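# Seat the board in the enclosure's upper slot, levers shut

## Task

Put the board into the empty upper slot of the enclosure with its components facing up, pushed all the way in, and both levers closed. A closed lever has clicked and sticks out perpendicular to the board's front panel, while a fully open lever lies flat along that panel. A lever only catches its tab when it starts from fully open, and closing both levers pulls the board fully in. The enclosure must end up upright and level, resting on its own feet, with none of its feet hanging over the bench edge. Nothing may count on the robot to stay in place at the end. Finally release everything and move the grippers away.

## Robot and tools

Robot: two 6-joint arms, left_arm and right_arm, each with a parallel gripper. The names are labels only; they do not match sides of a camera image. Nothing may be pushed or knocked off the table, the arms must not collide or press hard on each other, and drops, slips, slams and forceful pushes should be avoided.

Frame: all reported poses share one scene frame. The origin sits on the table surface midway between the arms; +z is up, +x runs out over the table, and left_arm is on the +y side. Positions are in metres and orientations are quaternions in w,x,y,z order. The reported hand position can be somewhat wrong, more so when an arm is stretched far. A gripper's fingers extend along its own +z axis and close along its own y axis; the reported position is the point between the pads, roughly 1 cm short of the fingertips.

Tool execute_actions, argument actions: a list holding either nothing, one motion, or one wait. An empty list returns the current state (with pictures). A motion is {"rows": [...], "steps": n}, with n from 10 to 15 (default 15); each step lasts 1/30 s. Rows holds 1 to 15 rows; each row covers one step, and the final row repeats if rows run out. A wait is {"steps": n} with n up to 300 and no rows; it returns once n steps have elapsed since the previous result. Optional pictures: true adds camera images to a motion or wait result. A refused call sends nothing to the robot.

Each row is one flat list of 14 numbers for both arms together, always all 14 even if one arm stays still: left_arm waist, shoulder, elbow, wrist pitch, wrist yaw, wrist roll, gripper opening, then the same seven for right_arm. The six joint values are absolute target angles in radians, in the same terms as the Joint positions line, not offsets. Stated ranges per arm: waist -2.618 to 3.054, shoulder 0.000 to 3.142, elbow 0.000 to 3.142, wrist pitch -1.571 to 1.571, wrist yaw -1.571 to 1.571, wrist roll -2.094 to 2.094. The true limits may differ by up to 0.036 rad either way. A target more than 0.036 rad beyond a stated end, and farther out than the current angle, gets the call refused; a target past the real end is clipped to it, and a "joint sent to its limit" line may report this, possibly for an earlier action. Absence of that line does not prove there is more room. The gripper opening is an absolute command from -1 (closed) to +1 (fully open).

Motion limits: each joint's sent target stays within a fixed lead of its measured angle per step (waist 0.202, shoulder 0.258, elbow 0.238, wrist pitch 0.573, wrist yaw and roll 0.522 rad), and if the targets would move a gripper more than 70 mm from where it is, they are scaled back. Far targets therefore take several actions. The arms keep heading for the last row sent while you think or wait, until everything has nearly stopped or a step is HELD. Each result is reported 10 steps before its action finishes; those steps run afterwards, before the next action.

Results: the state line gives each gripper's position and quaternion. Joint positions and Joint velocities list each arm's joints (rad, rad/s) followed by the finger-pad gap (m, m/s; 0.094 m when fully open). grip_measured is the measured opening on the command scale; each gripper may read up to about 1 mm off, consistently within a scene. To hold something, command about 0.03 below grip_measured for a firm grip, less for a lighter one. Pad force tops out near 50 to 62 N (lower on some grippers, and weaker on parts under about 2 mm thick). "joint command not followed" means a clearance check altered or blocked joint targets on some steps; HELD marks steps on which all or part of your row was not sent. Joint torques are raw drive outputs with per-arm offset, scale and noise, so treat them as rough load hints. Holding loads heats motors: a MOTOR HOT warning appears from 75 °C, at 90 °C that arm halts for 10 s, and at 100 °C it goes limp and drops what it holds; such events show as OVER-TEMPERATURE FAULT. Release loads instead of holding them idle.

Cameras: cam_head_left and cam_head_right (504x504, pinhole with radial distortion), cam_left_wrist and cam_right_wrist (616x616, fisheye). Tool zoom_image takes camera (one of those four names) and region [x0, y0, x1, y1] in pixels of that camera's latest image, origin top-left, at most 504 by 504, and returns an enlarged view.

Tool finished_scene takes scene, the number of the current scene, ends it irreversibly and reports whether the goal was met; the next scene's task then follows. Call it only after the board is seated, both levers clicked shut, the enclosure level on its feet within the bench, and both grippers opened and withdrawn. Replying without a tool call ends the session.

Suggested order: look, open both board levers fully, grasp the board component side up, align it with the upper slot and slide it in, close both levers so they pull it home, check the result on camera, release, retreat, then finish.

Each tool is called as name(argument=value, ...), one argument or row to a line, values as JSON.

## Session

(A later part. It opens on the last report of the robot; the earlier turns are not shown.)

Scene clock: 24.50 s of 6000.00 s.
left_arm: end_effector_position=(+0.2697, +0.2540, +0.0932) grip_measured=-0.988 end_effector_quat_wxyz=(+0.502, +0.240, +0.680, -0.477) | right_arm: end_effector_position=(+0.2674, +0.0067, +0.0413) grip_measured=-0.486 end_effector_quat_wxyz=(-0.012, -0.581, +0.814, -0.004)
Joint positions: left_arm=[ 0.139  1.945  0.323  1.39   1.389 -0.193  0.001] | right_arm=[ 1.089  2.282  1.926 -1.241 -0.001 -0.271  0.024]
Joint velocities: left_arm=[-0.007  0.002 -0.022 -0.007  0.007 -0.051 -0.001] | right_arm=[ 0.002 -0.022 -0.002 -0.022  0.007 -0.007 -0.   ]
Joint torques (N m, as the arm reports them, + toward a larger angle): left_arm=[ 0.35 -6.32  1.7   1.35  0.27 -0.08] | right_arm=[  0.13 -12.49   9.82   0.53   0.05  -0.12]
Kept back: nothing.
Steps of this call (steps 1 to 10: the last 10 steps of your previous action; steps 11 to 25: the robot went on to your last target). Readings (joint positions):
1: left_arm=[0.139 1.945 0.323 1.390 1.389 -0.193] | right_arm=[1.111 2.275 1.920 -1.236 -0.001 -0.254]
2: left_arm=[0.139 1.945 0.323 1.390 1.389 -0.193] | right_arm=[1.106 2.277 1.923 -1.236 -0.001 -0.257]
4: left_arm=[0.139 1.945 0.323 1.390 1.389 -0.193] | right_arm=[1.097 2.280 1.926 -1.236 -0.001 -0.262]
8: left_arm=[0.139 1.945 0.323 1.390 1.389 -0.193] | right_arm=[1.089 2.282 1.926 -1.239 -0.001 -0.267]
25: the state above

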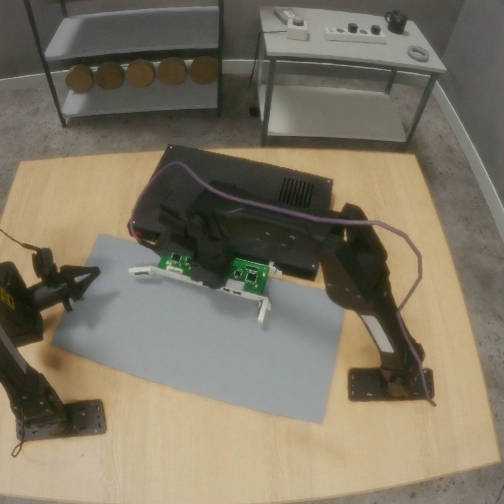

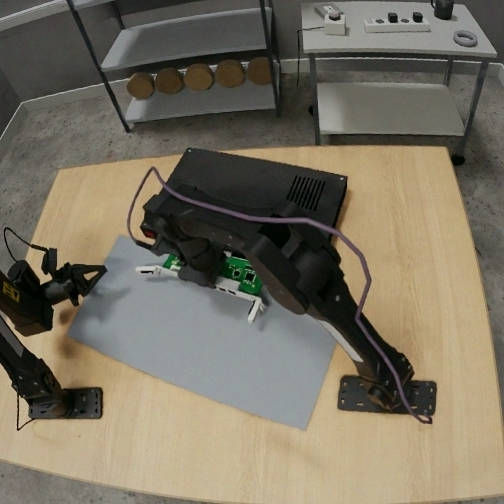

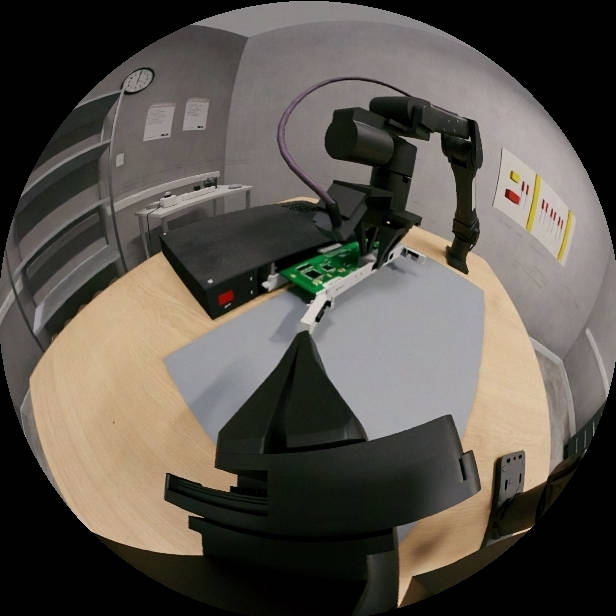

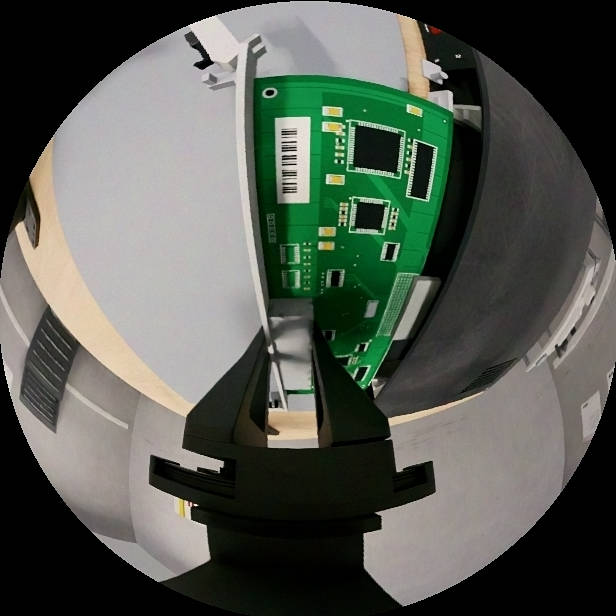

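execute_actions(
  actions=[
    {"rows":[[0.145,1.95,0.31,1.4,1.4,-0.2,-1,1.08,2.278,1.968,-1.246,0,-0.288,-0.54],[0.145,1.95,0.31,1.4,1.4,-0.2,-1,1.076,2.28,1.973,-1.246,0,-0.293,-0.54],[0.145,1.95,0.31,1.4,1.4,-0.2,-1,1.071,2.283,1.978,-1.246,0,-0.298,-0.54],[0.145,1.95,0.31,1.4,1.4,-0.2,-1,1.066,2.286,1.982,-1.246,0,-0.304,-0.54],[0.145,1.95,0.31,1.4,1.4,-0.2,-1,1.061,2.289,1.986,-1.246,0,-0.31,-0.54],[0.145,1.95,0.31,1.4,1.4,-0.2,-1,1.054,2.291,1.99,-1.246,0,-0.315,-0.54]],"steps":15},
  ],
)

execute_actions(
  actions=[
    {"steps":25},
  ],
  pictures=true,
)

zoom_image(
  camera="cam_left_wrist",
  region=[200, 200, 450, 350],
)

Scene clock: 25.30 s of 6000.00 s.
left_arm: end_effector_position=(+0.2697, +0.2540, +0.0932) grip_measured=-0.988 end_effector_quat_wxyz=(+0.502, +0.240, +0.680, -0.477) | right_arm: end_effector_position=(+0.2716, +0.0078, +0.0423) grip_measured=-0.486 end_effector_quat_wxyz=(-0.010, -0.584, +0.812, -0.003)
Joint positions: left_arm=[ 0.139  1.945  0.323  1.39   1.389 -0.193  0.001] | right_arm=[ 1.082  2.29   1.944 -1.245 -0.001 -0.283  0.024]
Joint velocities: left_arm=[ 0.007  0.007 -0.012 -0.007 -0.037  0.007  0.   ] | right_arm=[-0.1    0.095  0.154  0.066  0.037 -0.139 -0.   ]
Joint torques (N m, as the arm reports them, + toward a larger angle): left_arm=[ 0.35 -6.31  1.7   1.35  0.28 -0.08] | right_arm=[ -1.55 -12.35   9.87   0.59   0.01  -0.08]
Steps of this call (steps 1 to 15: the robot went on to your last target; steps 16 to 19: nothing new was sent; steps 20 to 24: the first 5 steps of this action). Readings (joint positions):
20: left_arm=[0.139 1.945 0.323 1.390 1.389 -0.193] | right_arm=[1.089 2.282 1.926 -1.241 -0.001 -0.272]
21: left_arm=[0.139 1.945 0.323 1.390 1.389 -0.193] | right_arm=[1.089 2.282 1.928 -1.242 -0.001 -0.274]
23: left_arm=[0.139 1.945 0.323 1.390 1.389 -0.193] | right_arm=[1.085 2.287 1.939 -1.245 -0.001 -0.280]
24: the state above

Scene clock: 26.13 s of 6000.00 s.
left_arm: end_effector_position=(+0.2697, +0.2540, +0.0932) grip_measured=-0.988 end_effector_quat_wxyz=(+0.502, +0.240, +0.680, -0.477) | right_arm: end_effector_position=(+0.2771, +0.0057, +0.0427) grip_measured=-0.486 end_effector_quat_wxyz=(-0.012, -0.580, +0.815, +0.004)
Joint positions: left_arm=[ 0.139  1.945  0.323  1.39   1.389 -0.193  0.001] | right_arm=[ 1.064  2.296  1.956 -1.251 -0.014 -0.293  0.024]
Joint velocities: left_arm=[ 0.012 -0.027 -0.002  0.037 -0.007 -0.037  0.   ] | right_arm=[-0.007 -0.002 -0.022 -0.037  0.007  0.022  0.001]
Joint torques (N m, as the arm reports them, + toward a larger angle): left_arm=[ 0.35 -6.31  1.69  1.35  0.27 -0.09] | right_arm=[ -0.93 -12.46   9.86   0.64   0.15  -0.25]
Kept back: nothing.
Steps of this call (steps 1 to 10: the last 10 steps of your previous action; steps 11 to 25: the robot went on to your last target). Readings (joint positions):
1: left_arm=[0.139 1.945 0.323 1.390 1.389 -0.193] | right_arm=[1.078 2.292 1.949 -1.245 -0.001 -0.288]
2: left_arm=[0.139 1.945 0.323 1.390 1.389 -0.193] | right_arm=[1.073 2.294 1.953 -1.245 -0.001 -0.291]
4: left_arm=[0.139 1.945 0.323 1.390 1.389 -0.193] | right_arm=[1.066 2.296 1.956 -1.248 -0.011 -0.292]
8: left_arm=[0.139 1.945 0.323 1.390 1.389 -0.193] | right_arm=[1.064 2.296 1.956 -1.251 -0.014 -0.293]
25: the state above

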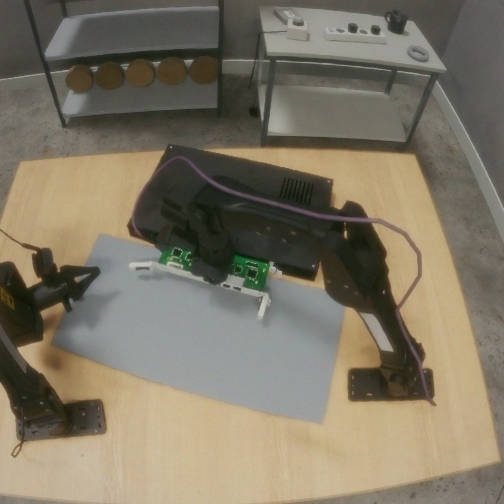

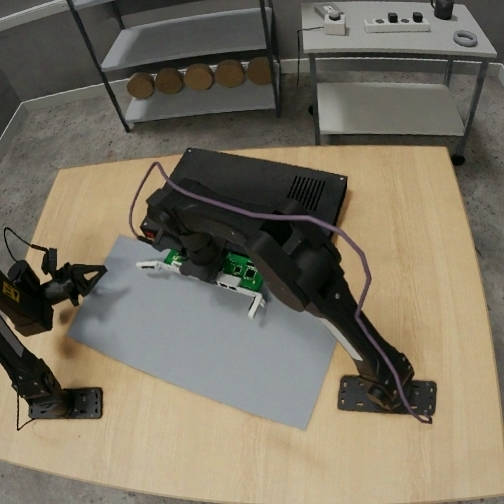

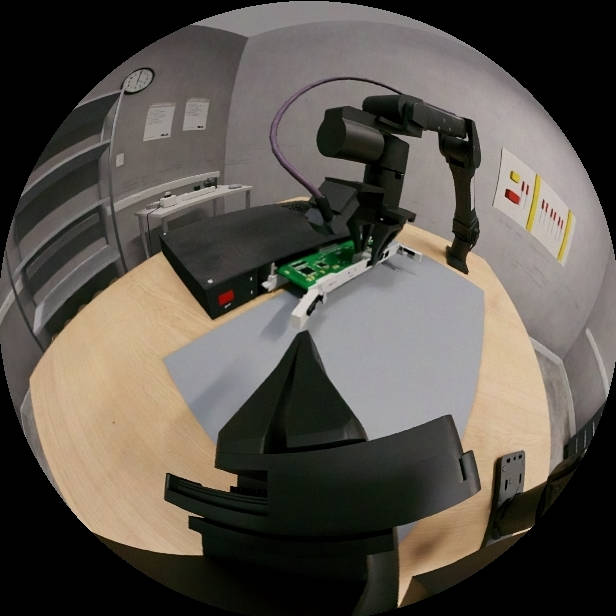

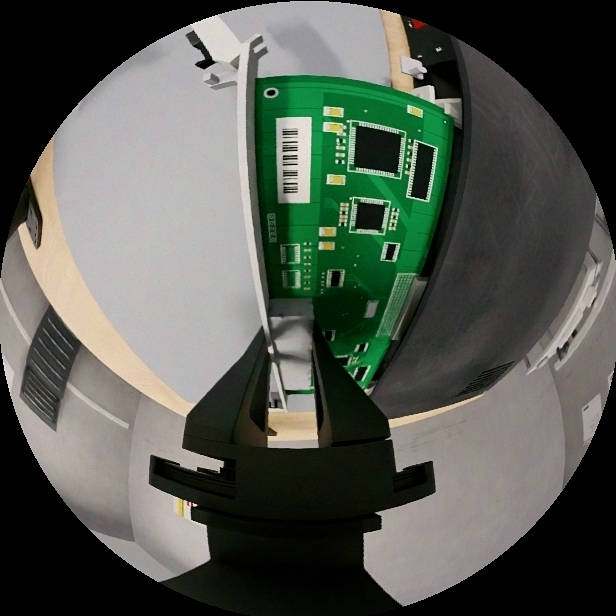

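Region (200, 200, 450, 350) of cam_left_wrist's 616x616 image, scaled by 2.016, with more detail than that image has; it fills the top 302 rows of this view, and the rest is white.

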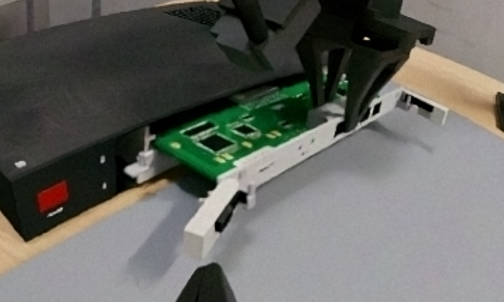

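zoom_image(
  camera="cam_head_left",
  region=[210, 230, 330, 330],
)

zoom_image(
  camera="cam_right_wrist",
  region=[330, 300, 450, 420],
)

zoom_image(
  camera="cam_right_wrist",
  region=[370, 40, 500, 170],
)

Region (210, 230, 330, 330) of cam_head_left's 504x504 image, scaled by 4.200, with more detail than that image has.

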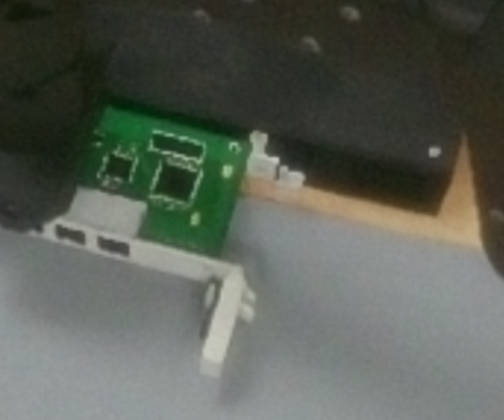

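Region (330, 300, 450, 420) of cam_right_wrist's 616x616 image, scaled by 4.200, with more detail than that image has.

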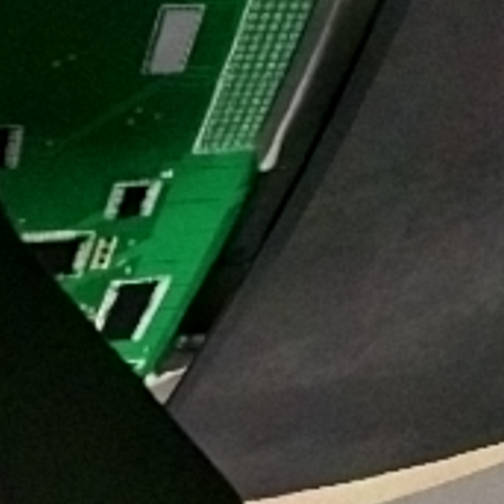

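Region (370, 40, 500, 170) of cam_right_wrist's 616x616 image, scaled by 3.877, with more detail than that image has.

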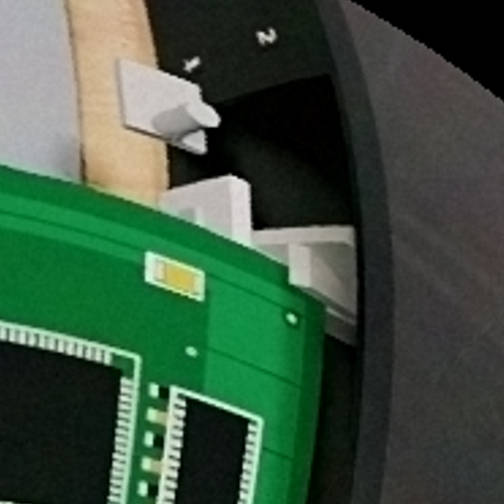

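execute_actions(
  actions=[
    {"rows":[[0.145,1.95,0.31,1.4,1.4,-0.2,-1,1.05,2.293,1.994,-1.25,0.01,-0.32,-0.54],[0.145,1.95,0.31,1.4,1.4,-0.2,-1,1.045,2.295,1.998,-1.252,0.01,-0.325,-0.54],[0.145,1.95,0.31,1.4,1.4,-0.2,-1,1.04,2.297,2.002,-1.254,0.015,-0.33,-0.54],[0.145,1.95,0.31,1.4,1.4,-0.2,-1,1.035,2.30,2.006,-1.256,0.015,-0.335,-0.54],[0.145,1.95,0.31,1.4,1.4,-0.2,-1,1.03,2.302,2.01,-1.258,0.02,-0.34,-0.54],[0.145,1.95,0.31,1.4,1.4,-0.2,-1,1.024,2.305,2.015,-1.26,0.02,-0.345,-0.54]],"steps":15},
  ],
)

execute_actions(
  actions=[
    {"steps":25},
  ],
  pictures=true,
)

Scene clock: 27.47 s of 6000.00 s.
left_arm: end_effector_position=(+0.2697, +0.2540, +0.0932) grip_measured=-0.988 end_effector_quat_wxyz=(+0.502, +0.240, +0.680, -0.477) | right_arm: end_effector_position=(+0.2782, +0.0055, +0.0429) grip_measured=-0.486 end_effector_quat_wxyz=(-0.014, -0.580, +0.815, +0.006)
Joint positions: left_arm=[ 0.139  1.945  0.323  1.39   1.389 -0.193  0.001] | right_arm=[ 1.06   2.302  1.967 -1.259 -0.02  -0.296  0.024]
Joint velocities: left_arm=[-0.007  0.012 -0.017 -0.022 -0.007  0.022 -0.   ] | right_arm=[-0.056  0.076  0.125 -0.037 -0.081  0.051 -0.001]
Joint torques (N m, as the arm reports them, + toward a larger angle): left_arm=[ 0.35 -6.32  1.7   1.35  0.27 -0.09] | right_arm=[ -2.64 -12.41   9.83   0.74   0.52  -0.47]
Steps of this call (steps 1 to 15: the robot went on to your last target; steps 16 to 35: nothing new was sent; steps 36 to 40: the first 5 steps of this action). Readings (joint positions):
36: left_arm=[0.139 1.945 0.323 1.390 1.389 -0.193] | right_arm=[1.064 2.296 1.956 -1.251 -0.014 -0.293]
37: left_arm=[0.139 1.945 0.323 1.390 1.389 -0.193] | right_arm=[1.064 2.296 1.956 -1.251 -0.014 -0.294]
39: left_arm=[0.139 1.945 0.323 1.390 1.389 -0.193] | right_arm=[1.062 2.299 1.963 -1.257 -0.017 -0.296]
40: the state above

Scene clock: 28.30 s of 6000.00 s.
left_arm: end_effector_position=(+0.2697, +0.2540, +0.0932) grip_measured=-0.988 end_effector_quat_wxyz=(+0.502, +0.240, +0.680, -0.477) | right_arm: end_effector_position=(+0.2908, -0.0001, +0.0401) grip_measured=-0.486 end_effector_quat_wxyz=(-0.013, -0.582, +0.813, +0.003)
Joint positions: left_arm=[ 0.139  1.945  0.323  1.39   1.389 -0.193  0.001] | right_arm=[ 1.032  2.317  1.981 -1.258 -0.012 -0.33   0.024]
Joint velocities: left_arm=[-0.007 -0.007 -0.007  0.007 -0.051  0.037 -0.   ] | right_arm=[ 0.002 -0.002  0.012 -0.022 -0.051  0.051 -0.   ]
Joint torques (N m, as the arm reports them, + toward a larger angle): left_arm=[ 0.35 -6.31  1.7   1.35  0.28 -0.09] | right_arm=[ -0.71 -13.17   9.84   0.57   0.31  -0.2 ]
Kept back: nothing.
Steps of this call (steps 1 to 10: the last 10 steps of your previous action; steps 11 to 25: the robot went on to your last target). Readings (joint positions):
1: left_arm=[0.139 1.945 0.323 1.390 1.389 -0.193] | right_arm=[1.057 2.305 1.972 -1.262 -0.024 -0.296]
2: left_arm=[0.139 1.945 0.323 1.390 1.389 -0.193] | right_arm=[1.055 2.307 1.976 -1.265 -0.028 -0.296]
4: left_arm=[0.139 1.945 0.323 1.390 1.389 -0.193] | right_arm=[1.051 2.308 1.980 -1.268 -0.036 -0.296]
8: left_arm=[0.139 1.945 0.323 1.390 1.389 -0.193] | right_arm=[1.048 2.309 1.981 -1.270 -0.035 -0.304]
25: the state above

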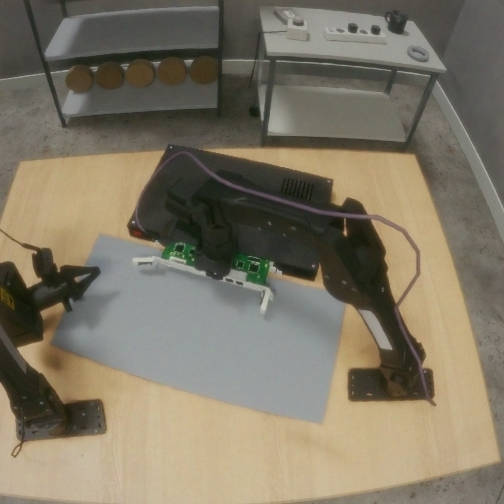

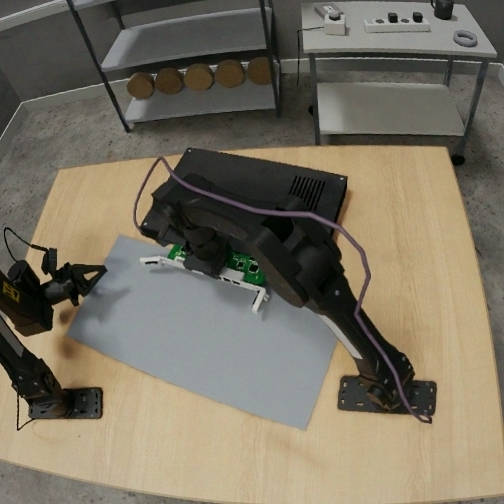

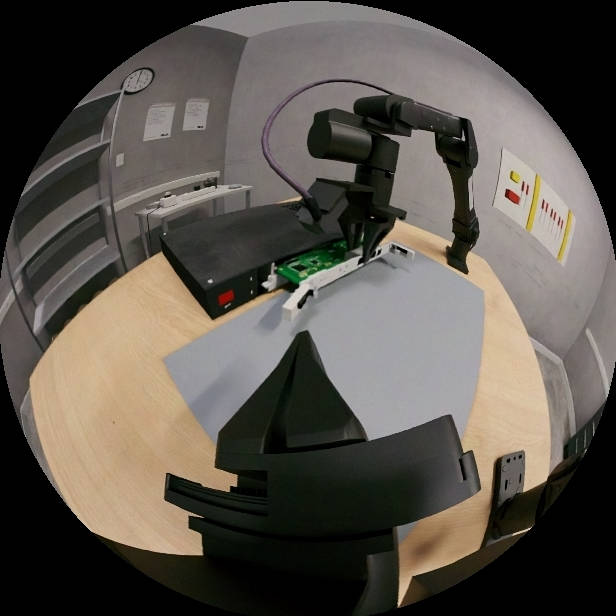

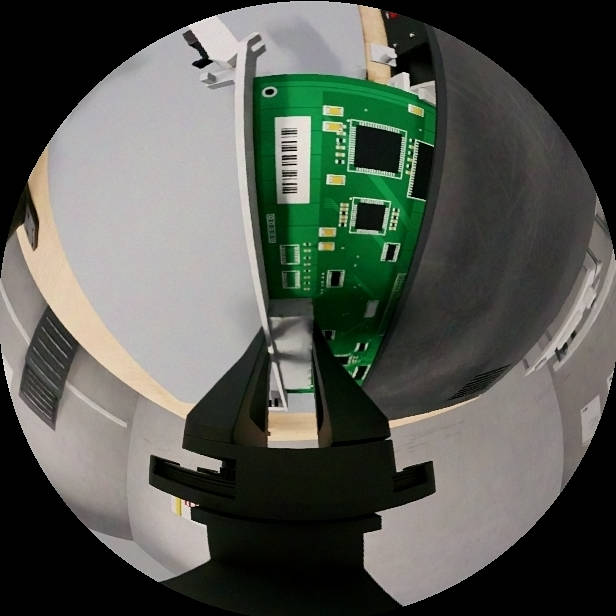

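In. Continue another ~1.3 cm at z 0.040.

execute_actions(
  actions=[
    {"rows":[[0.145,1.95,0.31,1.4,1.4,-0.2,-1,1.018,2.312,2.02,-1.262,0.02,-0.35,-0.54],[0.145,1.95,0.31,1.4,1.4,-0.2,-1,1.013,2.316,2.025,-1.264,0.02,-0.355,-0.54],[0.145,1.95,0.31,1.4,1.4,-0.2,-1,1.008,2.32,2.03,-1.266,0.02,-0.36,-0.54],[0.145,1.95,0.31,1.4,1.4,-0.2,-1,1.003,2.323,2.035,-1.268,0.02,-0.365,-0.54],[0.145,1.95,0.31,1.4,1.4,-0.2,-1,0.998,2.326,2.04,-1.27,0.02,-0.37,-0.54],[0.145,1.95,0.31,1.4,1.4,-0.2,-1,0.992,2.329,2.045,-1.272,0.02,-0.375,-0.54]],"steps":15},
  ],
)

execute_actions(
  actions=[
    {"steps":25},
  ],
  pictures=true,
)

Scene clock: 30.90 s of 6000.00 s.
left_arm: end_effector_position=(+0.2697, +0.2540, +0.0932) grip_measured=-0.988 end_effector_quat_wxyz=(+0.502, +0.240, +0.680, -0.477) | right_arm: end_effector_position=(+0.2949, -0.0015, +0.0397) grip_measured=-0.486 end_effector_quat_wxyz=(-0.014, -0.585, +0.811, +0.002)
Joint positions: left_arm=[ 0.139  1.945  0.323  1.39   1.389 -0.193  0.001] | right_arm=[ 1.023  2.326  1.996 -1.265 -0.011 -0.346  0.024]
Joint velocities: left_arm=[-0.022  0.017 -0.007  0.037  0.007 -0.051  0.001] | right_arm=[-0.095  0.066  0.154 -0.095 -0.007 -0.227 -0.   ]
Joint torques (N m, as the arm reports them, + toward a larger angle): left_arm=[ 0.36 -6.32  1.7   1.35  0.28 -0.09] | right_arm=[ -1.82 -12.84  10.     0.71   0.4    0.11]
Steps of this call (steps 1 to 15: the robot went on to your last target; steps 16 to 73: nothing new was sent; steps 74 to 78: the first 5 steps of this action). Readings (joint positions):
74: left_arm=[0.139 1.945 0.323 1.390 1.389 -0.193] | right_arm=[1.032 2.317 1.981 -1.258 -0.012 -0.330]
75: left_arm=[0.139 1.945 0.323 1.390 1.389 -0.193] | right_arm=[1.031 2.318 1.982 -1.258 -0.012 -0.332]
77: left_arm=[0.139 1.945 0.323 1.390 1.389 -0.193] | right_arm=[1.026 2.324 1.991 -1.262 -0.011 -0.339]
78: the state above

Scene clock: 31.73 s of 6000.00 s.
left_arm: end_effector_position=(+0.2697, +0.2540, +0.0932) grip_measured=-0.988 end_effector_quat_wxyz=(+0.502, +0.240, +0.680, -0.477) | right_arm: end_effector_position=(+0.2955, -0.0021, +0.0399) grip_measured=-0.486 end_effector_quat_wxyz=(-0.018, -0.588, +0.809, +0.005)
Joint positions: left_arm=[ 0.139  1.945  0.323  1.39   1.389 -0.193  0.001] | right_arm=[ 1.018  2.333  2.008 -1.277 -0.019 -0.359  0.024]
Joint velocities: left_arm=[ 0.012  0.002 -0.012 -0.022 -0.037 -0.007  0.001] | right_arm=[-0.002 -0.002 -0.002  0.022 -0.007 -0.022  0.   ]
Joint torques (N m, as the arm reports them, + toward a larger angle): left_arm=[ 0.33 -6.32  1.7   1.35  0.28 -0.08] | right_arm=[ -2.48 -12.62  10.07   0.63   0.39  -0.18]
Kept back: nothing.
Steps of this call (steps 1 to 10: the last 10 steps of your previous action; steps 11 to 25: the robot went on to your last target). Readings (joint positions):
1: left_arm=[0.139 1.945 0.323 1.390 1.389 -0.193] | right_arm=[1.020 2.329 2.000 -1.270 -0.015 -0.353]
2: left_arm=[0.139 1.945 0.323 1.390 1.389 -0.193] | right_arm=[1.019 2.330 2.004 -1.273 -0.019 -0.356]
4: left_arm=[0.139 1.945 0.323 1.390 1.389 -0.193] | right_arm=[1.018 2.332 2.007 -1.276 -0.019 -0.358]
8: left_arm=[0.139 1.945 0.323 1.390 1.389 -0.193] | right_arm=[1.018 2.333 2.008 -1.277 -0.019 -0.359]
25: the state above

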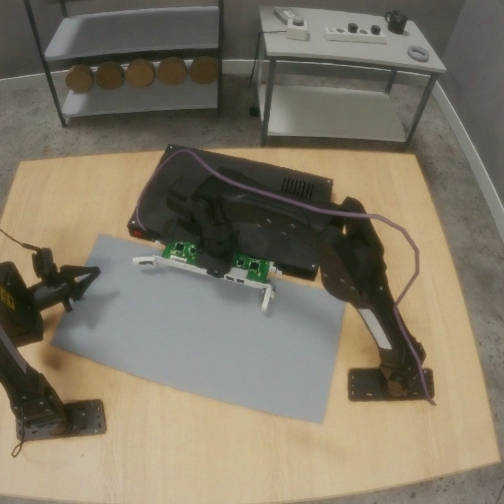

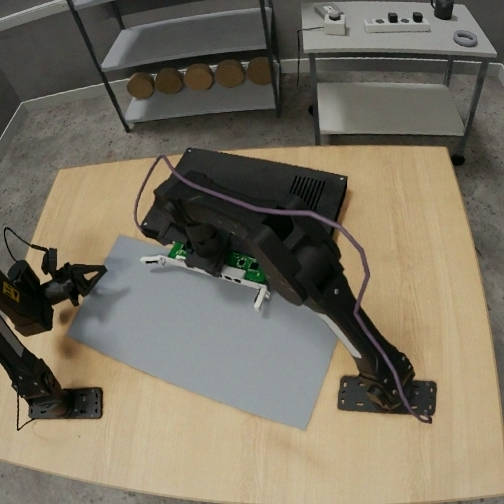

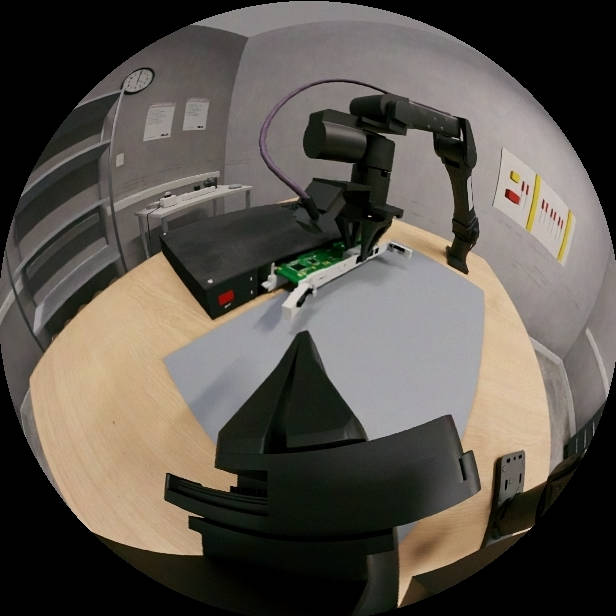

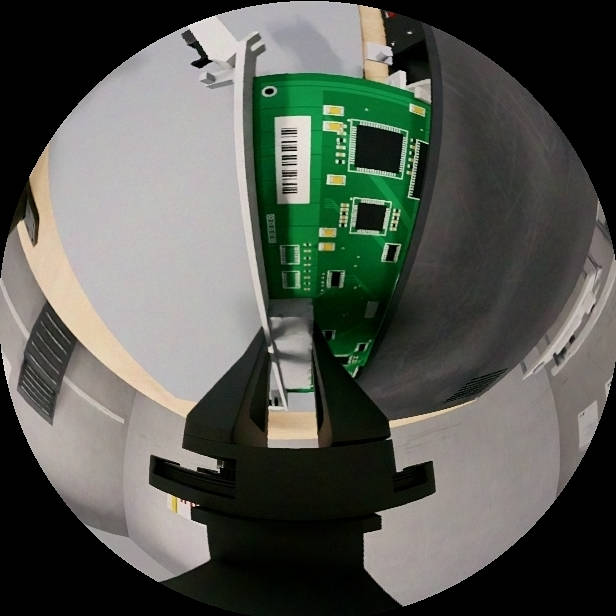

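execute_actions(
  actions=[
    {"rows":[[0.145,1.95,0.31,1.4,1.4,-0.2,-1,1.022,2.325,2.036,-1.272,-0.01,-0.355,-0.44]],"steps":12},
  ],
)

execute_actions(
  actions=[
    {"rows":[[0.145,1.95,0.31,1.4,1.4,-0.2,-1,1.024,2.32,2.06,-1.30,-0.01,-0.355,-0.44],[0.145,1.95,0.31,1.4,1.4,-0.2,-1,1.024,2.32,2.08,-1.32,-0.01,-0.355,-0.44],[0.145,1.95,0.31,1.4,1.4,-0.2,-1,1.024,2.32,2.10,-1.34,-0.01,-0.355,-0.44],[0.145,1.95,0.31,1.4,1.4,-0.2,-1,1.024,2.32,2.12,-1.36,-0.01,-0.355,-0.44],[0.145,1.95,0.31,1.4,1.4,-0.2,-1,1.024,2.32,2.14,-1.38,-0.01,-0.355,-0.44],[0.145,1.95,0.31,1.4,1.4,-0.2,-1,1.024,2.32,2.16,-1.40,-0.01,-0.355,-0.44],[0.145,1.95,0.31,1.4,1.4,-0.2,-1,1.024,2.32,2.18,-1.42,-0.01,-0.355,-0.44],[0.145,1.95,0.31,1.4,1.4,-0.2,-1,1.024,2.32,2.20,-1.44,-0.01,-0.355,-0.44]],"steps":15},
  ],
)

execute_actions(
  actions=[
    {"steps":20},
  ],
  pictures=true,
)

Scene clock: 32.80 s of 6000.00 s.
left_arm: end_effector_position=(+0.2697, +0.2540, +0.0932) grip_measured=-0.988 end_effector_quat_wxyz=(+0.502, +0.240, +0.680, -0.477) | right_arm: end_effector_position=(+0.2951, -0.0017, +0.0399) grip_measured=-0.446 end_effector_quat_wxyz=(-0.018, -0.588, +0.808, +0.005)
Joint positions: left_arm=[ 0.139  1.945  0.323  1.39   1.389 -0.193  0.001] | right_arm=[ 1.019  2.333  2.008 -1.277 -0.02  -0.359  0.026]
Joint velocities: left_arm=[ 0.012 -0.007  0.007 -0.037  0.022 -0.081 -0.   ] | right_arm=[ 0.002 -0.002  0.007 -0.007  0.037 -0.066  0.006]
Joint torques (N m, as the arm reports them, + toward a larger angle): left_arm=[ 0.35 -6.31  1.69  1.35  0.28 -0.08] | right_arm=[  0.07 -13.18   9.26   0.58   0.13   0.02]
Steps of this call (steps 1 to 15: the robot went on to your last target; steps 16 to 30: nothing new was sent; steps 31 to 32: the first 2 steps of this action). Readings (joint positions):
31: left_arm=[0.139 1.945 0.323 1.390 1.389 -0.193] | right_arm=[1.019 2.333 2.008 -1.277 -0.020 -0.359]
32: the state above

Scene clock: 33.30 s of 6000.00 s.
left_arm: end_effector_position=(+0.2697, +0.2540, +0.0932) grip_measured=-0.988 end_effector_quat_wxyz=(+0.502, +0.240, +0.680, -0.477) | right_arm: end_effector_position=(+0.2975, +0.0012, +0.0553) grip_measured=-0.442 end_effector_quat_wxyz=(-0.012, -0.589, +0.808, +0.006)
Joint positions: left_arm=[ 0.139  1.945  0.323  1.39   1.389 -0.193  0.001] | right_arm=[ 1.02   2.334  2.071 -1.328 -0.017 -0.359  0.026]
Joint velocities: left_arm=[-0.002  0.002  0.007  0.007 -0.066  0.022 -0.001] | right_arm=[-0.027  0.007  0.642 -0.388  0.007 -0.037 -0.   ]
Joint torques (N m, as the arm reports them, + toward a larger angle): left_arm=[ 0.35 -6.31  1.7   1.35  0.28 -0.09] | right_arm=[  0.43 -13.48   9.62   0.65   0.08   0.06]
Steps of this call (steps 1 to 10: the last 10 steps of your previous action; steps 11 to 15: the first 5 steps of this action). Readings (joint positions):
11: left_arm=[0.139 1.945 0.323 1.390 1.389 -0.193] | right_arm=[1.019 2.333 2.012 -1.281 -0.018 -0.359]
12: left_arm=[0.139 1.945 0.323 1.390 1.389 -0.193] | right_arm=[1.019 2.334 2.020 -1.288 -0.018 -0.359]
14: left_arm=[0.139 1.945 0.323 1.390 1.389 -0.193] | right_arm=[1.020 2.334 2.050 -1.313 -0.018 -0.359]
15: the state above

Scene clock: 33.97 s of 6000.00 s.
left_arm: end_effector_position=(+0.2697, +0.2540, +0.0932) grip_measured=-0.988 end_effector_quat_wxyz=(+0.502, +0.240, +0.680, -0.477) | right_arm: end_effector_position=(+0.2983, +0.0015, +0.0847) grip_measured=-0.442 end_effector_quat_wxyz=(-0.007, -0.589, +0.808, +0.006)
Joint positions: left_arm=[ 0.139  1.945  0.323  1.39   1.389 -0.193  0.001] | right_arm=[ 1.02   2.33   2.182 -1.432 -0.015 -0.359  0.026]
Joint velocities: left_arm=[-0.027  0.007  0.007 -0.022  0.022  0.051 -0.   ] | right_arm=[ 0.007 -0.012 -0.007 -0.022  0.007  0.007 -0.   ]
Joint torques (N m, as the arm reports them, + toward a larger angle): left_arm=[ 0.36 -6.32  1.69  1.35  0.27 -0.09] | right_arm=[  0.42 -13.08   8.54   0.53   0.06   0.01]
Kept back: nothing.
Steps of this call (steps 1 to 10: the last 10 steps of your previous action; steps 11 to 20: the robot went on to your last target). Readings (joint positions):
1: left_arm=[0.139 1.945 0.323 1.390 1.389 -0.193] | right_arm=[1.020 2.334 2.093 -1.340 -0.017 -0.359]
2: left_arm=[0.139 1.945 0.323 1.390 1.389 -0.193] | right_arm=[1.020 2.334 2.117 -1.353 -0.017 -0.359]
4: left_arm=[0.139 1.945 0.323 1.390 1.389 -0.193] | right_arm=[1.020 2.334 2.158 -1.378 -0.016 -0.359]
8: left_arm=[0.139 1.945 0.323 1.390 1.389 -0.193] | right_arm=[1.020 2.330 2.182 -1.405 -0.015 -0.359]
20: the state above

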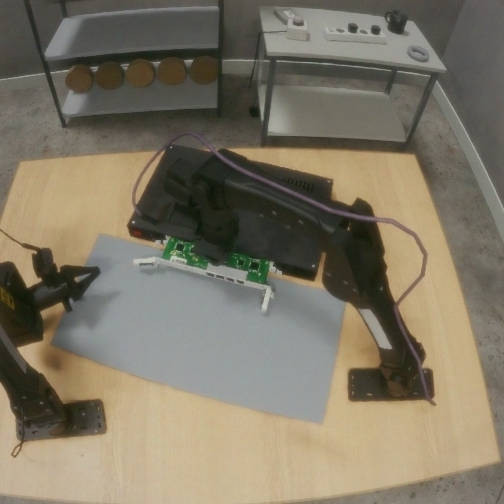

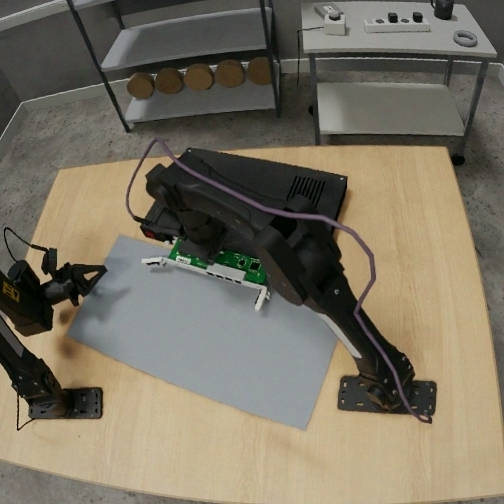

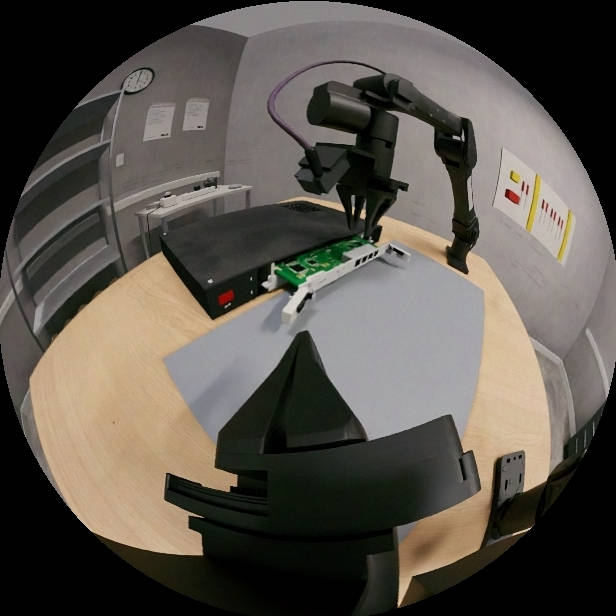

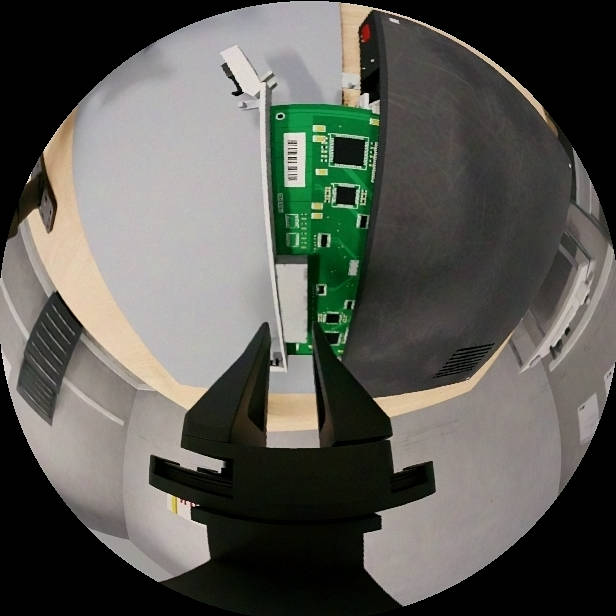

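execute_actions(
  actions=[
    {"rows":[[0.145,1.95,0.31,1.4,1.4,-0.2,-1,1.05,2.29,2.17,-1.43,0,-0.32,-1],[0.145,1.95,0.31,1.4,1.4,-0.2,-1,1.075,2.26,2.14,-1.42,0,-0.29,-1],[0.145,1.95,0.31,1.4,1.4,-0.2,-1,1.095,2.24,2.11,-1.40,0,-0.262,-1]],"steps":15},
  ],
)

execute_actions(
  actions=[
    {"rows":[[0.145,1.95,0.31,1.4,1.4,-0.2,-1,1.095,2.26,2.08,-1.37,0,-0.262,-1],[0.145,1.95,0.31,1.4,1.4,-0.2,-1,1.095,2.265,2.05,-1.34,0,-0.262,-1],[0.145,1.95,0.31,1.4,1.4,-0.2,-1,1.095,2.27,2.02,-1.31,0,-0.262,-1],[0.145,1.95,0.31,1.4,1.4,-0.2,-1,1.095,2.273,1.99,-1.28,0,-0.262,-1],[0.145,1.95,0.31,1.4,1.4,-0.2,-1,1.095,2.273,1.96,-1.255,0,-0.262,-1],[0.145,1.95,0.31,1.4,1.4,-0.2,-1,1.095,2.273,1.935,-1.235,0,-0.262,-1],[0.145,1.95,0.31,1.4,1.4,-0.2,-1,1.095,2.273,1.925,-1.22,0,-0.262,-1]],"steps":15},
  ],
)

execute_actions(
  actions=[
    {"steps":25},
  ],
  pictures=true,
)

Scene clock: 35.43 s of 6000.00 s.
left_arm: end_effector_position=(+0.2697, +0.2540, +0.0932) grip_measured=-0.988 end_effector_quat_wxyz=(+0.502, +0.240, +0.680, -0.477) | right_arm: end_effector_position=(+0.2797, +0.0045, +0.0902) grip_measured=-0.978 end_effector_quat_wxyz=(-0.005, -0.586, +0.810, -0.000)
Joint positions: left_arm=[ 0.139  1.945  0.323  1.39   1.389 -0.193  0.001] | right_arm=[ 1.063  2.283  2.123 -1.42  -0.002 -0.31   0.001]
Joint velocities: left_arm=[-0.002  0.012  0.007 -0.11   0.11  -0.007  0.   ] | right_arm=[ 0.466 -0.3   -0.193 -0.081 -0.022  0.227 -0.004]
Joint torques (N m, as the arm reports them, + toward a larger angle): left_arm=[ 0.34 -6.31  1.7   1.35  0.28 -0.09] | right_arm=[  0.69 -14.1    6.94   0.83  -0.03   0.06]
Steps of this call (steps 1 to 15: the robot went on to your last target; steps 16 to 39: nothing new was sent; steps 40 to 44: the first 5 steps of this action). Readings (joint positions):
40: left_arm=[0.139 1.945 0.323 1.390 1.389 -0.193] | right_arm=[1.022 2.329 2.181 -1.434 -0.012 -0.355]
41: left_arm=[0.139 1.945 0.323 1.390 1.389 -0.193] | right_arm=[1.027 2.322 2.172 -1.429 -0.009 -0.345]
43: left_arm=[0.139 1.945 0.323 1.390 1.389 -0.193] | right_arm=[1.048 2.295 2.134 -1.419 -0.003 -0.319]
44: the state above

Scene clock: 35.93 s of 6000.00 s.
left_arm: end_effector_position=(+0.2697, +0.2540, +0.0932) grip_measured=-0.988 end_effector_quat_wxyz=(+0.502, +0.240, +0.680, -0.477) | right_arm: end_effector_position=(+0.2650, +0.0126, +0.0766) grip_measured=-0.980 end_effector_quat_wxyz=(-0.000, -0.587, +0.810, +0.001)
Joint positions: left_arm=[ 0.139  1.945  0.323  1.39   1.389 -0.193  0.001] | right_arm=[ 1.1    2.258  2.028 -1.339 -0.003 -0.274  0.001]
Joint velocities: left_arm=[-0.007 -0.007 -0.002 -0.022 -0.022 -0.066 -0.   ] | right_arm=[ 0.012  0.007 -0.969  0.696  0.007 -0.022  0.001]
Joint torques (N m, as the arm reports them, + toward a larger angle): left_arm=[ 0.36 -6.32  1.7   1.35  0.28 -0.09] | right_arm=[ -0.27 -10.53   6.19   0.59   0.04   0.09]
Steps of this call (steps 1 to 10: the last 10 steps of your previous action; steps 11 to 15: the first 5 steps of this action). Readings (joint positions):
11: left_arm=[0.139 1.945 0.323 1.390 1.389 -0.193] | right_arm=[1.100 2.258 2.114 -1.408 -0.003 -0.276]
12: left_arm=[0.139 1.945 0.323 1.390 1.389 -0.193] | right_arm=[1.100 2.258 2.103 -1.397 -0.003 -0.275]
14: left_arm=[0.139 1.945 0.323 1.390 1.389 -0.193] | right_arm=[1.100 2.258 2.059 -1.360 -0.003 -0.274]
15: the state above

Scene clock: 36.77 s of 6000.00 s.
left_arm: end_effector_position=(+0.2697, +0.2540, +0.0932) grip_measured=-0.988 end_effector_quat_wxyz=(+0.502, +0.240, +0.680, -0.477) | right_arm: end_effector_position=(+0.2631, +0.0098, +0.0367) grip_measured=-0.980 end_effector_quat_wxyz=(-0.014, -0.586, +0.810, -0.004)
Joint positions: left_arm=[ 0.139  1.945  0.323  1.39   1.389 -0.193  0.001] | right_arm=[ 1.1    2.289  1.921 -1.232 -0.003 -0.272  0.001]
Joint velocities: left_arm=[-0.022 -0.002  0.002  0.022  0.022 -0.007 -0.   ] | right_arm=[ 0.002 -0.017 -0.007 -0.007 -0.022  0.022 -0.001]
Joint torques (N m, as the arm reports them, + toward a larger angle): left_arm=[ 0.35 -6.32  1.7   1.35  0.27 -0.09] | right_arm=[ -0.47 -13.52   7.23   0.71   0.04   0.08]
Kept back: nothing.
Steps of this call (steps 1 to 10: the last 10 steps of your previous action; steps 11 to 25: the robot went on to your last target). Readings (joint positions):
1: left_arm=[0.139 1.945 0.323 1.390 1.389 -0.193] | right_arm=[1.100 2.260 1.996 -1.321 -0.003 -0.274]
2: left_arm=[0.139 1.945 0.323 1.390 1.389 -0.193] | right_arm=[1.100 2.263 1.969 -1.305 -0.003 -0.274]
4: left_arm=[0.139 1.945 0.323 1.390 1.389 -0.193] | right_arm=[1.100 2.276 1.935 -1.284 -0.003 -0.273]
8: left_arm=[0.139 1.945 0.323 1.390 1.389 -0.193] | right_arm=[1.100 2.289 1.921 -1.257 -0.003 -0.273]
25: the state above

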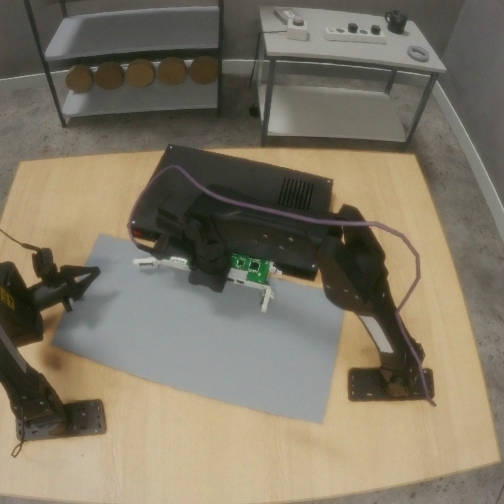

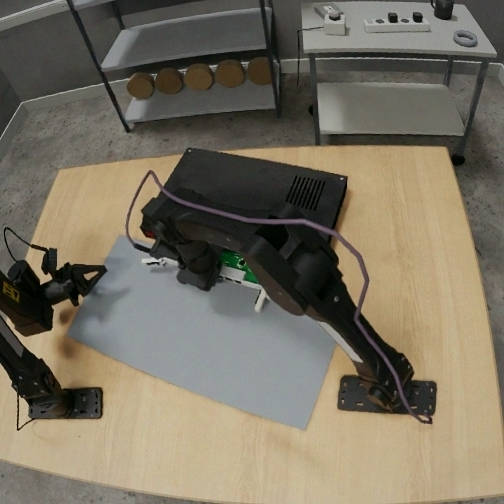

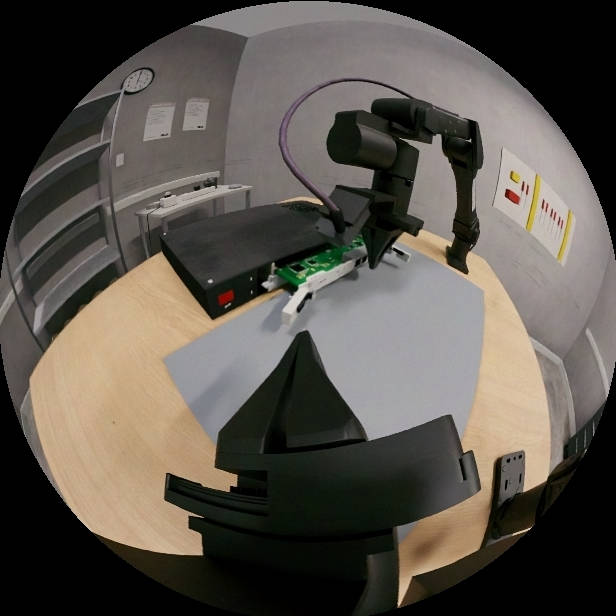

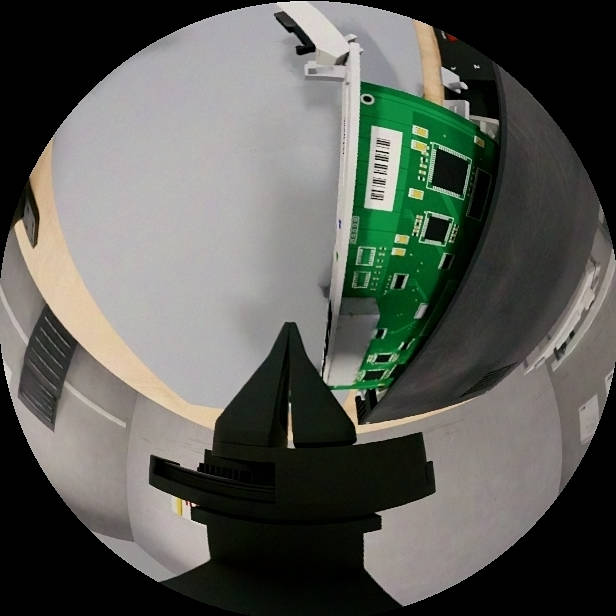

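Push with waist sweep slowly to q1≈1.02.

execute_actions(
  actions=[
    {"rows":[[0.145,1.95,0.31,1.4,1.4,-0.2,-1,1.09,2.28,1.95,-1.225,0.02,-0.28,-1],[0.145,1.95,0.31,1.4,1.4,-0.2,-1,1.084,2.28,1.953,-1.225,0.02,-0.285,-1],[0.145,1.95,0.31,1.4,1.4,-0.2,-1,1.078,2.28,1.956,-1.225,0.02,-0.29,-1],[0.145,1.95,0.31,1.4,1.4,-0.2,-1,1.072,2.28,1.959,-1.225,0.02,-0.295,-1],[0.145,1.95,0.31,1.4,1.4,-0.2,-1,1.066,2.28,1.962,-1.225,0.03,-0.30,-1],[0.145,1.95,0.31,1.4,1.4,-0.2,-1,1.06,2.28,1.965,-1.225,0.03,-0.305,-1],[0.145,1.95,0.31,1.4,1.4,-0.2,-1,1.054,2.28,1.965,-1.225,0.03,-0.31,-1],[0.145,1.95,0.31,1.4,1.4,-0.2,-1,1.048,2.28,1.965,-1.225,0.03,-0.315,-1],[0.145,1.95,0.31,1.4,1.4,-0.2,-1,1.042,2.28,1.965,-1.225,0.04,-0.32,-1],[0.145,1.95,0.31,1.4,1.4,-0.2,-1,1.036,2.28,1.965,-1.225,0.04,-0.325,-1],[0.145,1.95,0.31,1.4,1.4,-0.2,-1,1.03,2.28,1.965,-1.225,0.04,-0.33,-1],[0.145,1.95,0.31,1.4,1.4,-0.2,-1,1.024,2.28,1.965,-1.225,0.04,-0.335,-1],[0.145,1.95,0.31,1.4,1.4,-0.2,-1,1.018,2.28,1.965,-1.225,0.04,-0.34,-1]],"steps":15},
  ],
)

execute_actions(
  actions=[
    {"steps":30},
  ],
  pictures=true,
)

Scene clock: 37.73 s of 6000.00 s.
left_arm: end_effector_position=(+0.2697, +0.2540, +0.0932) grip_measured=-0.988 end_effector_quat_wxyz=(+0.502, +0.240, +0.680, -0.477) | right_arm: end_effector_position=(+0.2690, +0.0079, +0.0382) grip_measured=-0.980 end_effector_quat_wxyz=(-0.010, -0.585, +0.811, -0.007)
Joint positions: left_arm=[ 0.139  1.945  0.323  1.39   1.389 -0.193  0.001] | right_arm=[ 1.091  2.289  1.927 -1.231  0.007 -0.278  0.001]
Joint velocities: left_arm=[ 0.002  0.012 -0.007 -0.007 -0.007  0.022  0.   ] | right_arm=[-0.149 -0.002  0.085 -0.022  0.022 -0.066 -0.   ]
Joint torques (N m, as the arm reports them, + toward a larger angle): left_arm=[ 0.35 -6.32  1.7   1.35  0.27 -0.09] | right_arm=[ -1.57 -12.62   9.43   0.57   0.07  -0.12]
Steps of this call (steps 1 to 15: the robot went on to your last target; steps 16 to 24: nothing new was sent; steps 25 to 29: the first 5 steps of this action). Readings (joint positions):
25: left_arm=[0.139 1.945 0.323 1.390 1.389 -0.193] | right_arm=[1.100 2.289 1.921 -1.231 -0.000 -0.272]
26: left_arm=[0.139 1.945 0.323 1.390 1.389 -0.193] | right_arm=[1.100 2.289 1.921 -1.231 0.002 -0.273]
28: left_arm=[0.139 1.945 0.323 1.390 1.389 -0.193] | right_arm=[1.095 2.289 1.924 -1.231 0.005 -0.276]
29: the state above

Scene clock: 38.73 s of 6000.00 s.
left_arm: end_effector_position=(+0.2697, +0.2540, +0.0932) grip_measured=-0.988 end_effector_quat_wxyz=(+0.502, +0.240, +0.680, -0.477) | right_arm: end_effector_position=(+0.2829, +0.0025, +0.0415) grip_measured=-0.980 end_effector_quat_wxyz=(-0.008, -0.589, +0.808, +0.007)
Joint positions: left_arm=[ 0.139  1.945  0.323  1.39   1.389 -0.193  0.001] | right_arm=[ 1.047  2.289  1.94  -1.232 -0.019 -0.332  0.001]
Joint velocities: left_arm=[-0.007  0.002  0.002 -0.022 -0.007  0.051 -0.   ] | right_arm=[-0.007 -0.022  0.022  0.007 -0.051  0.051  0.   ]
Joint torques (N m, as the arm reports them, + toward a larger angle): left_arm=[ 0.36 -6.32  1.71  1.35  0.27 -0.08] | right_arm=[ -2.77 -12.81   9.07   0.69   0.58  -0.1 ]
Kept back: nothing.
Steps of this call (steps 1 to 10: the last 10 steps of your previous action; steps 11 to 30: the robot went on to your last target). Readings (joint positions):
1: left_arm=[0.139 1.945 0.323 1.390 1.389 -0.193] | right_arm=[1.085 2.289 1.931 -1.231 0.010 -0.282]
2: left_arm=[0.139 1.945 0.323 1.390 1.389 -0.193] | right_arm=[1.078 2.289 1.935 -1.231 0.012 -0.285]
4: left_arm=[0.139 1.945 0.323 1.390 1.389 -0.193] | right_arm=[1.064 2.289 1.939 -1.232 0.011 -0.293]
8: left_arm=[0.139 1.945 0.323 1.390 1.389 -0.193] | right_arm=[1.053 2.289 1.940 -1.232 -0.006 -0.312]
30: the state above
All arms were judged still, so your last target was given up. Only a new action makes them travel on or press farther. Fingers that are still opening or closing keep moving.

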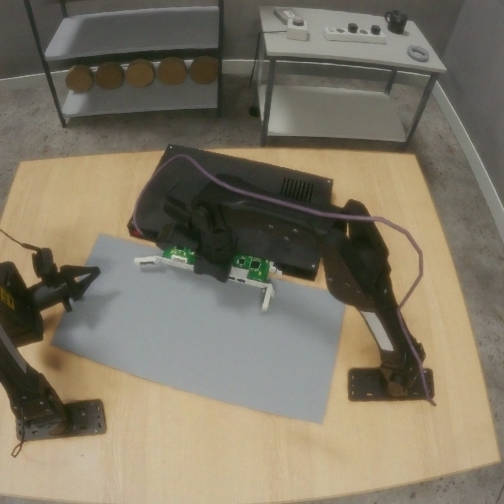

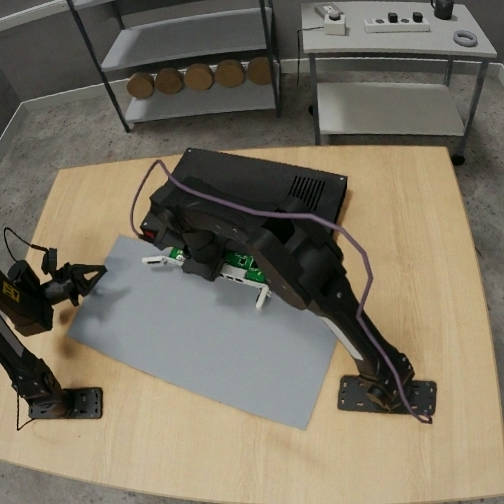

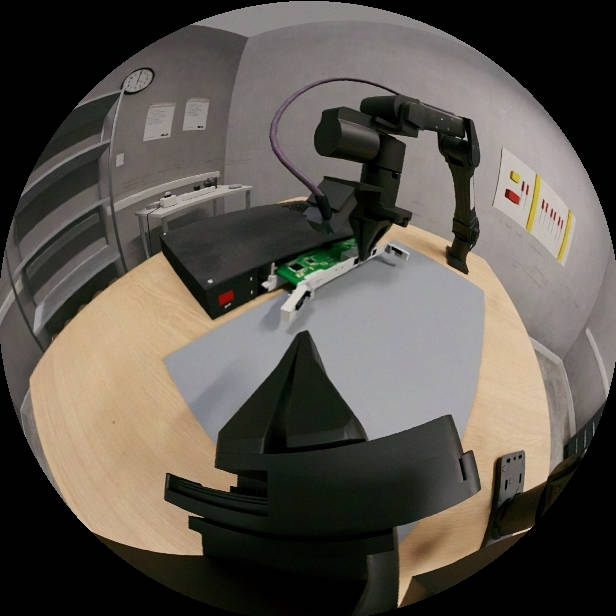

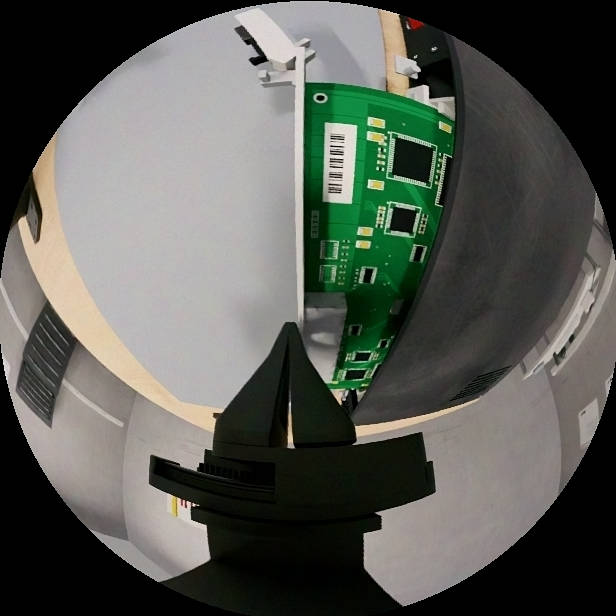

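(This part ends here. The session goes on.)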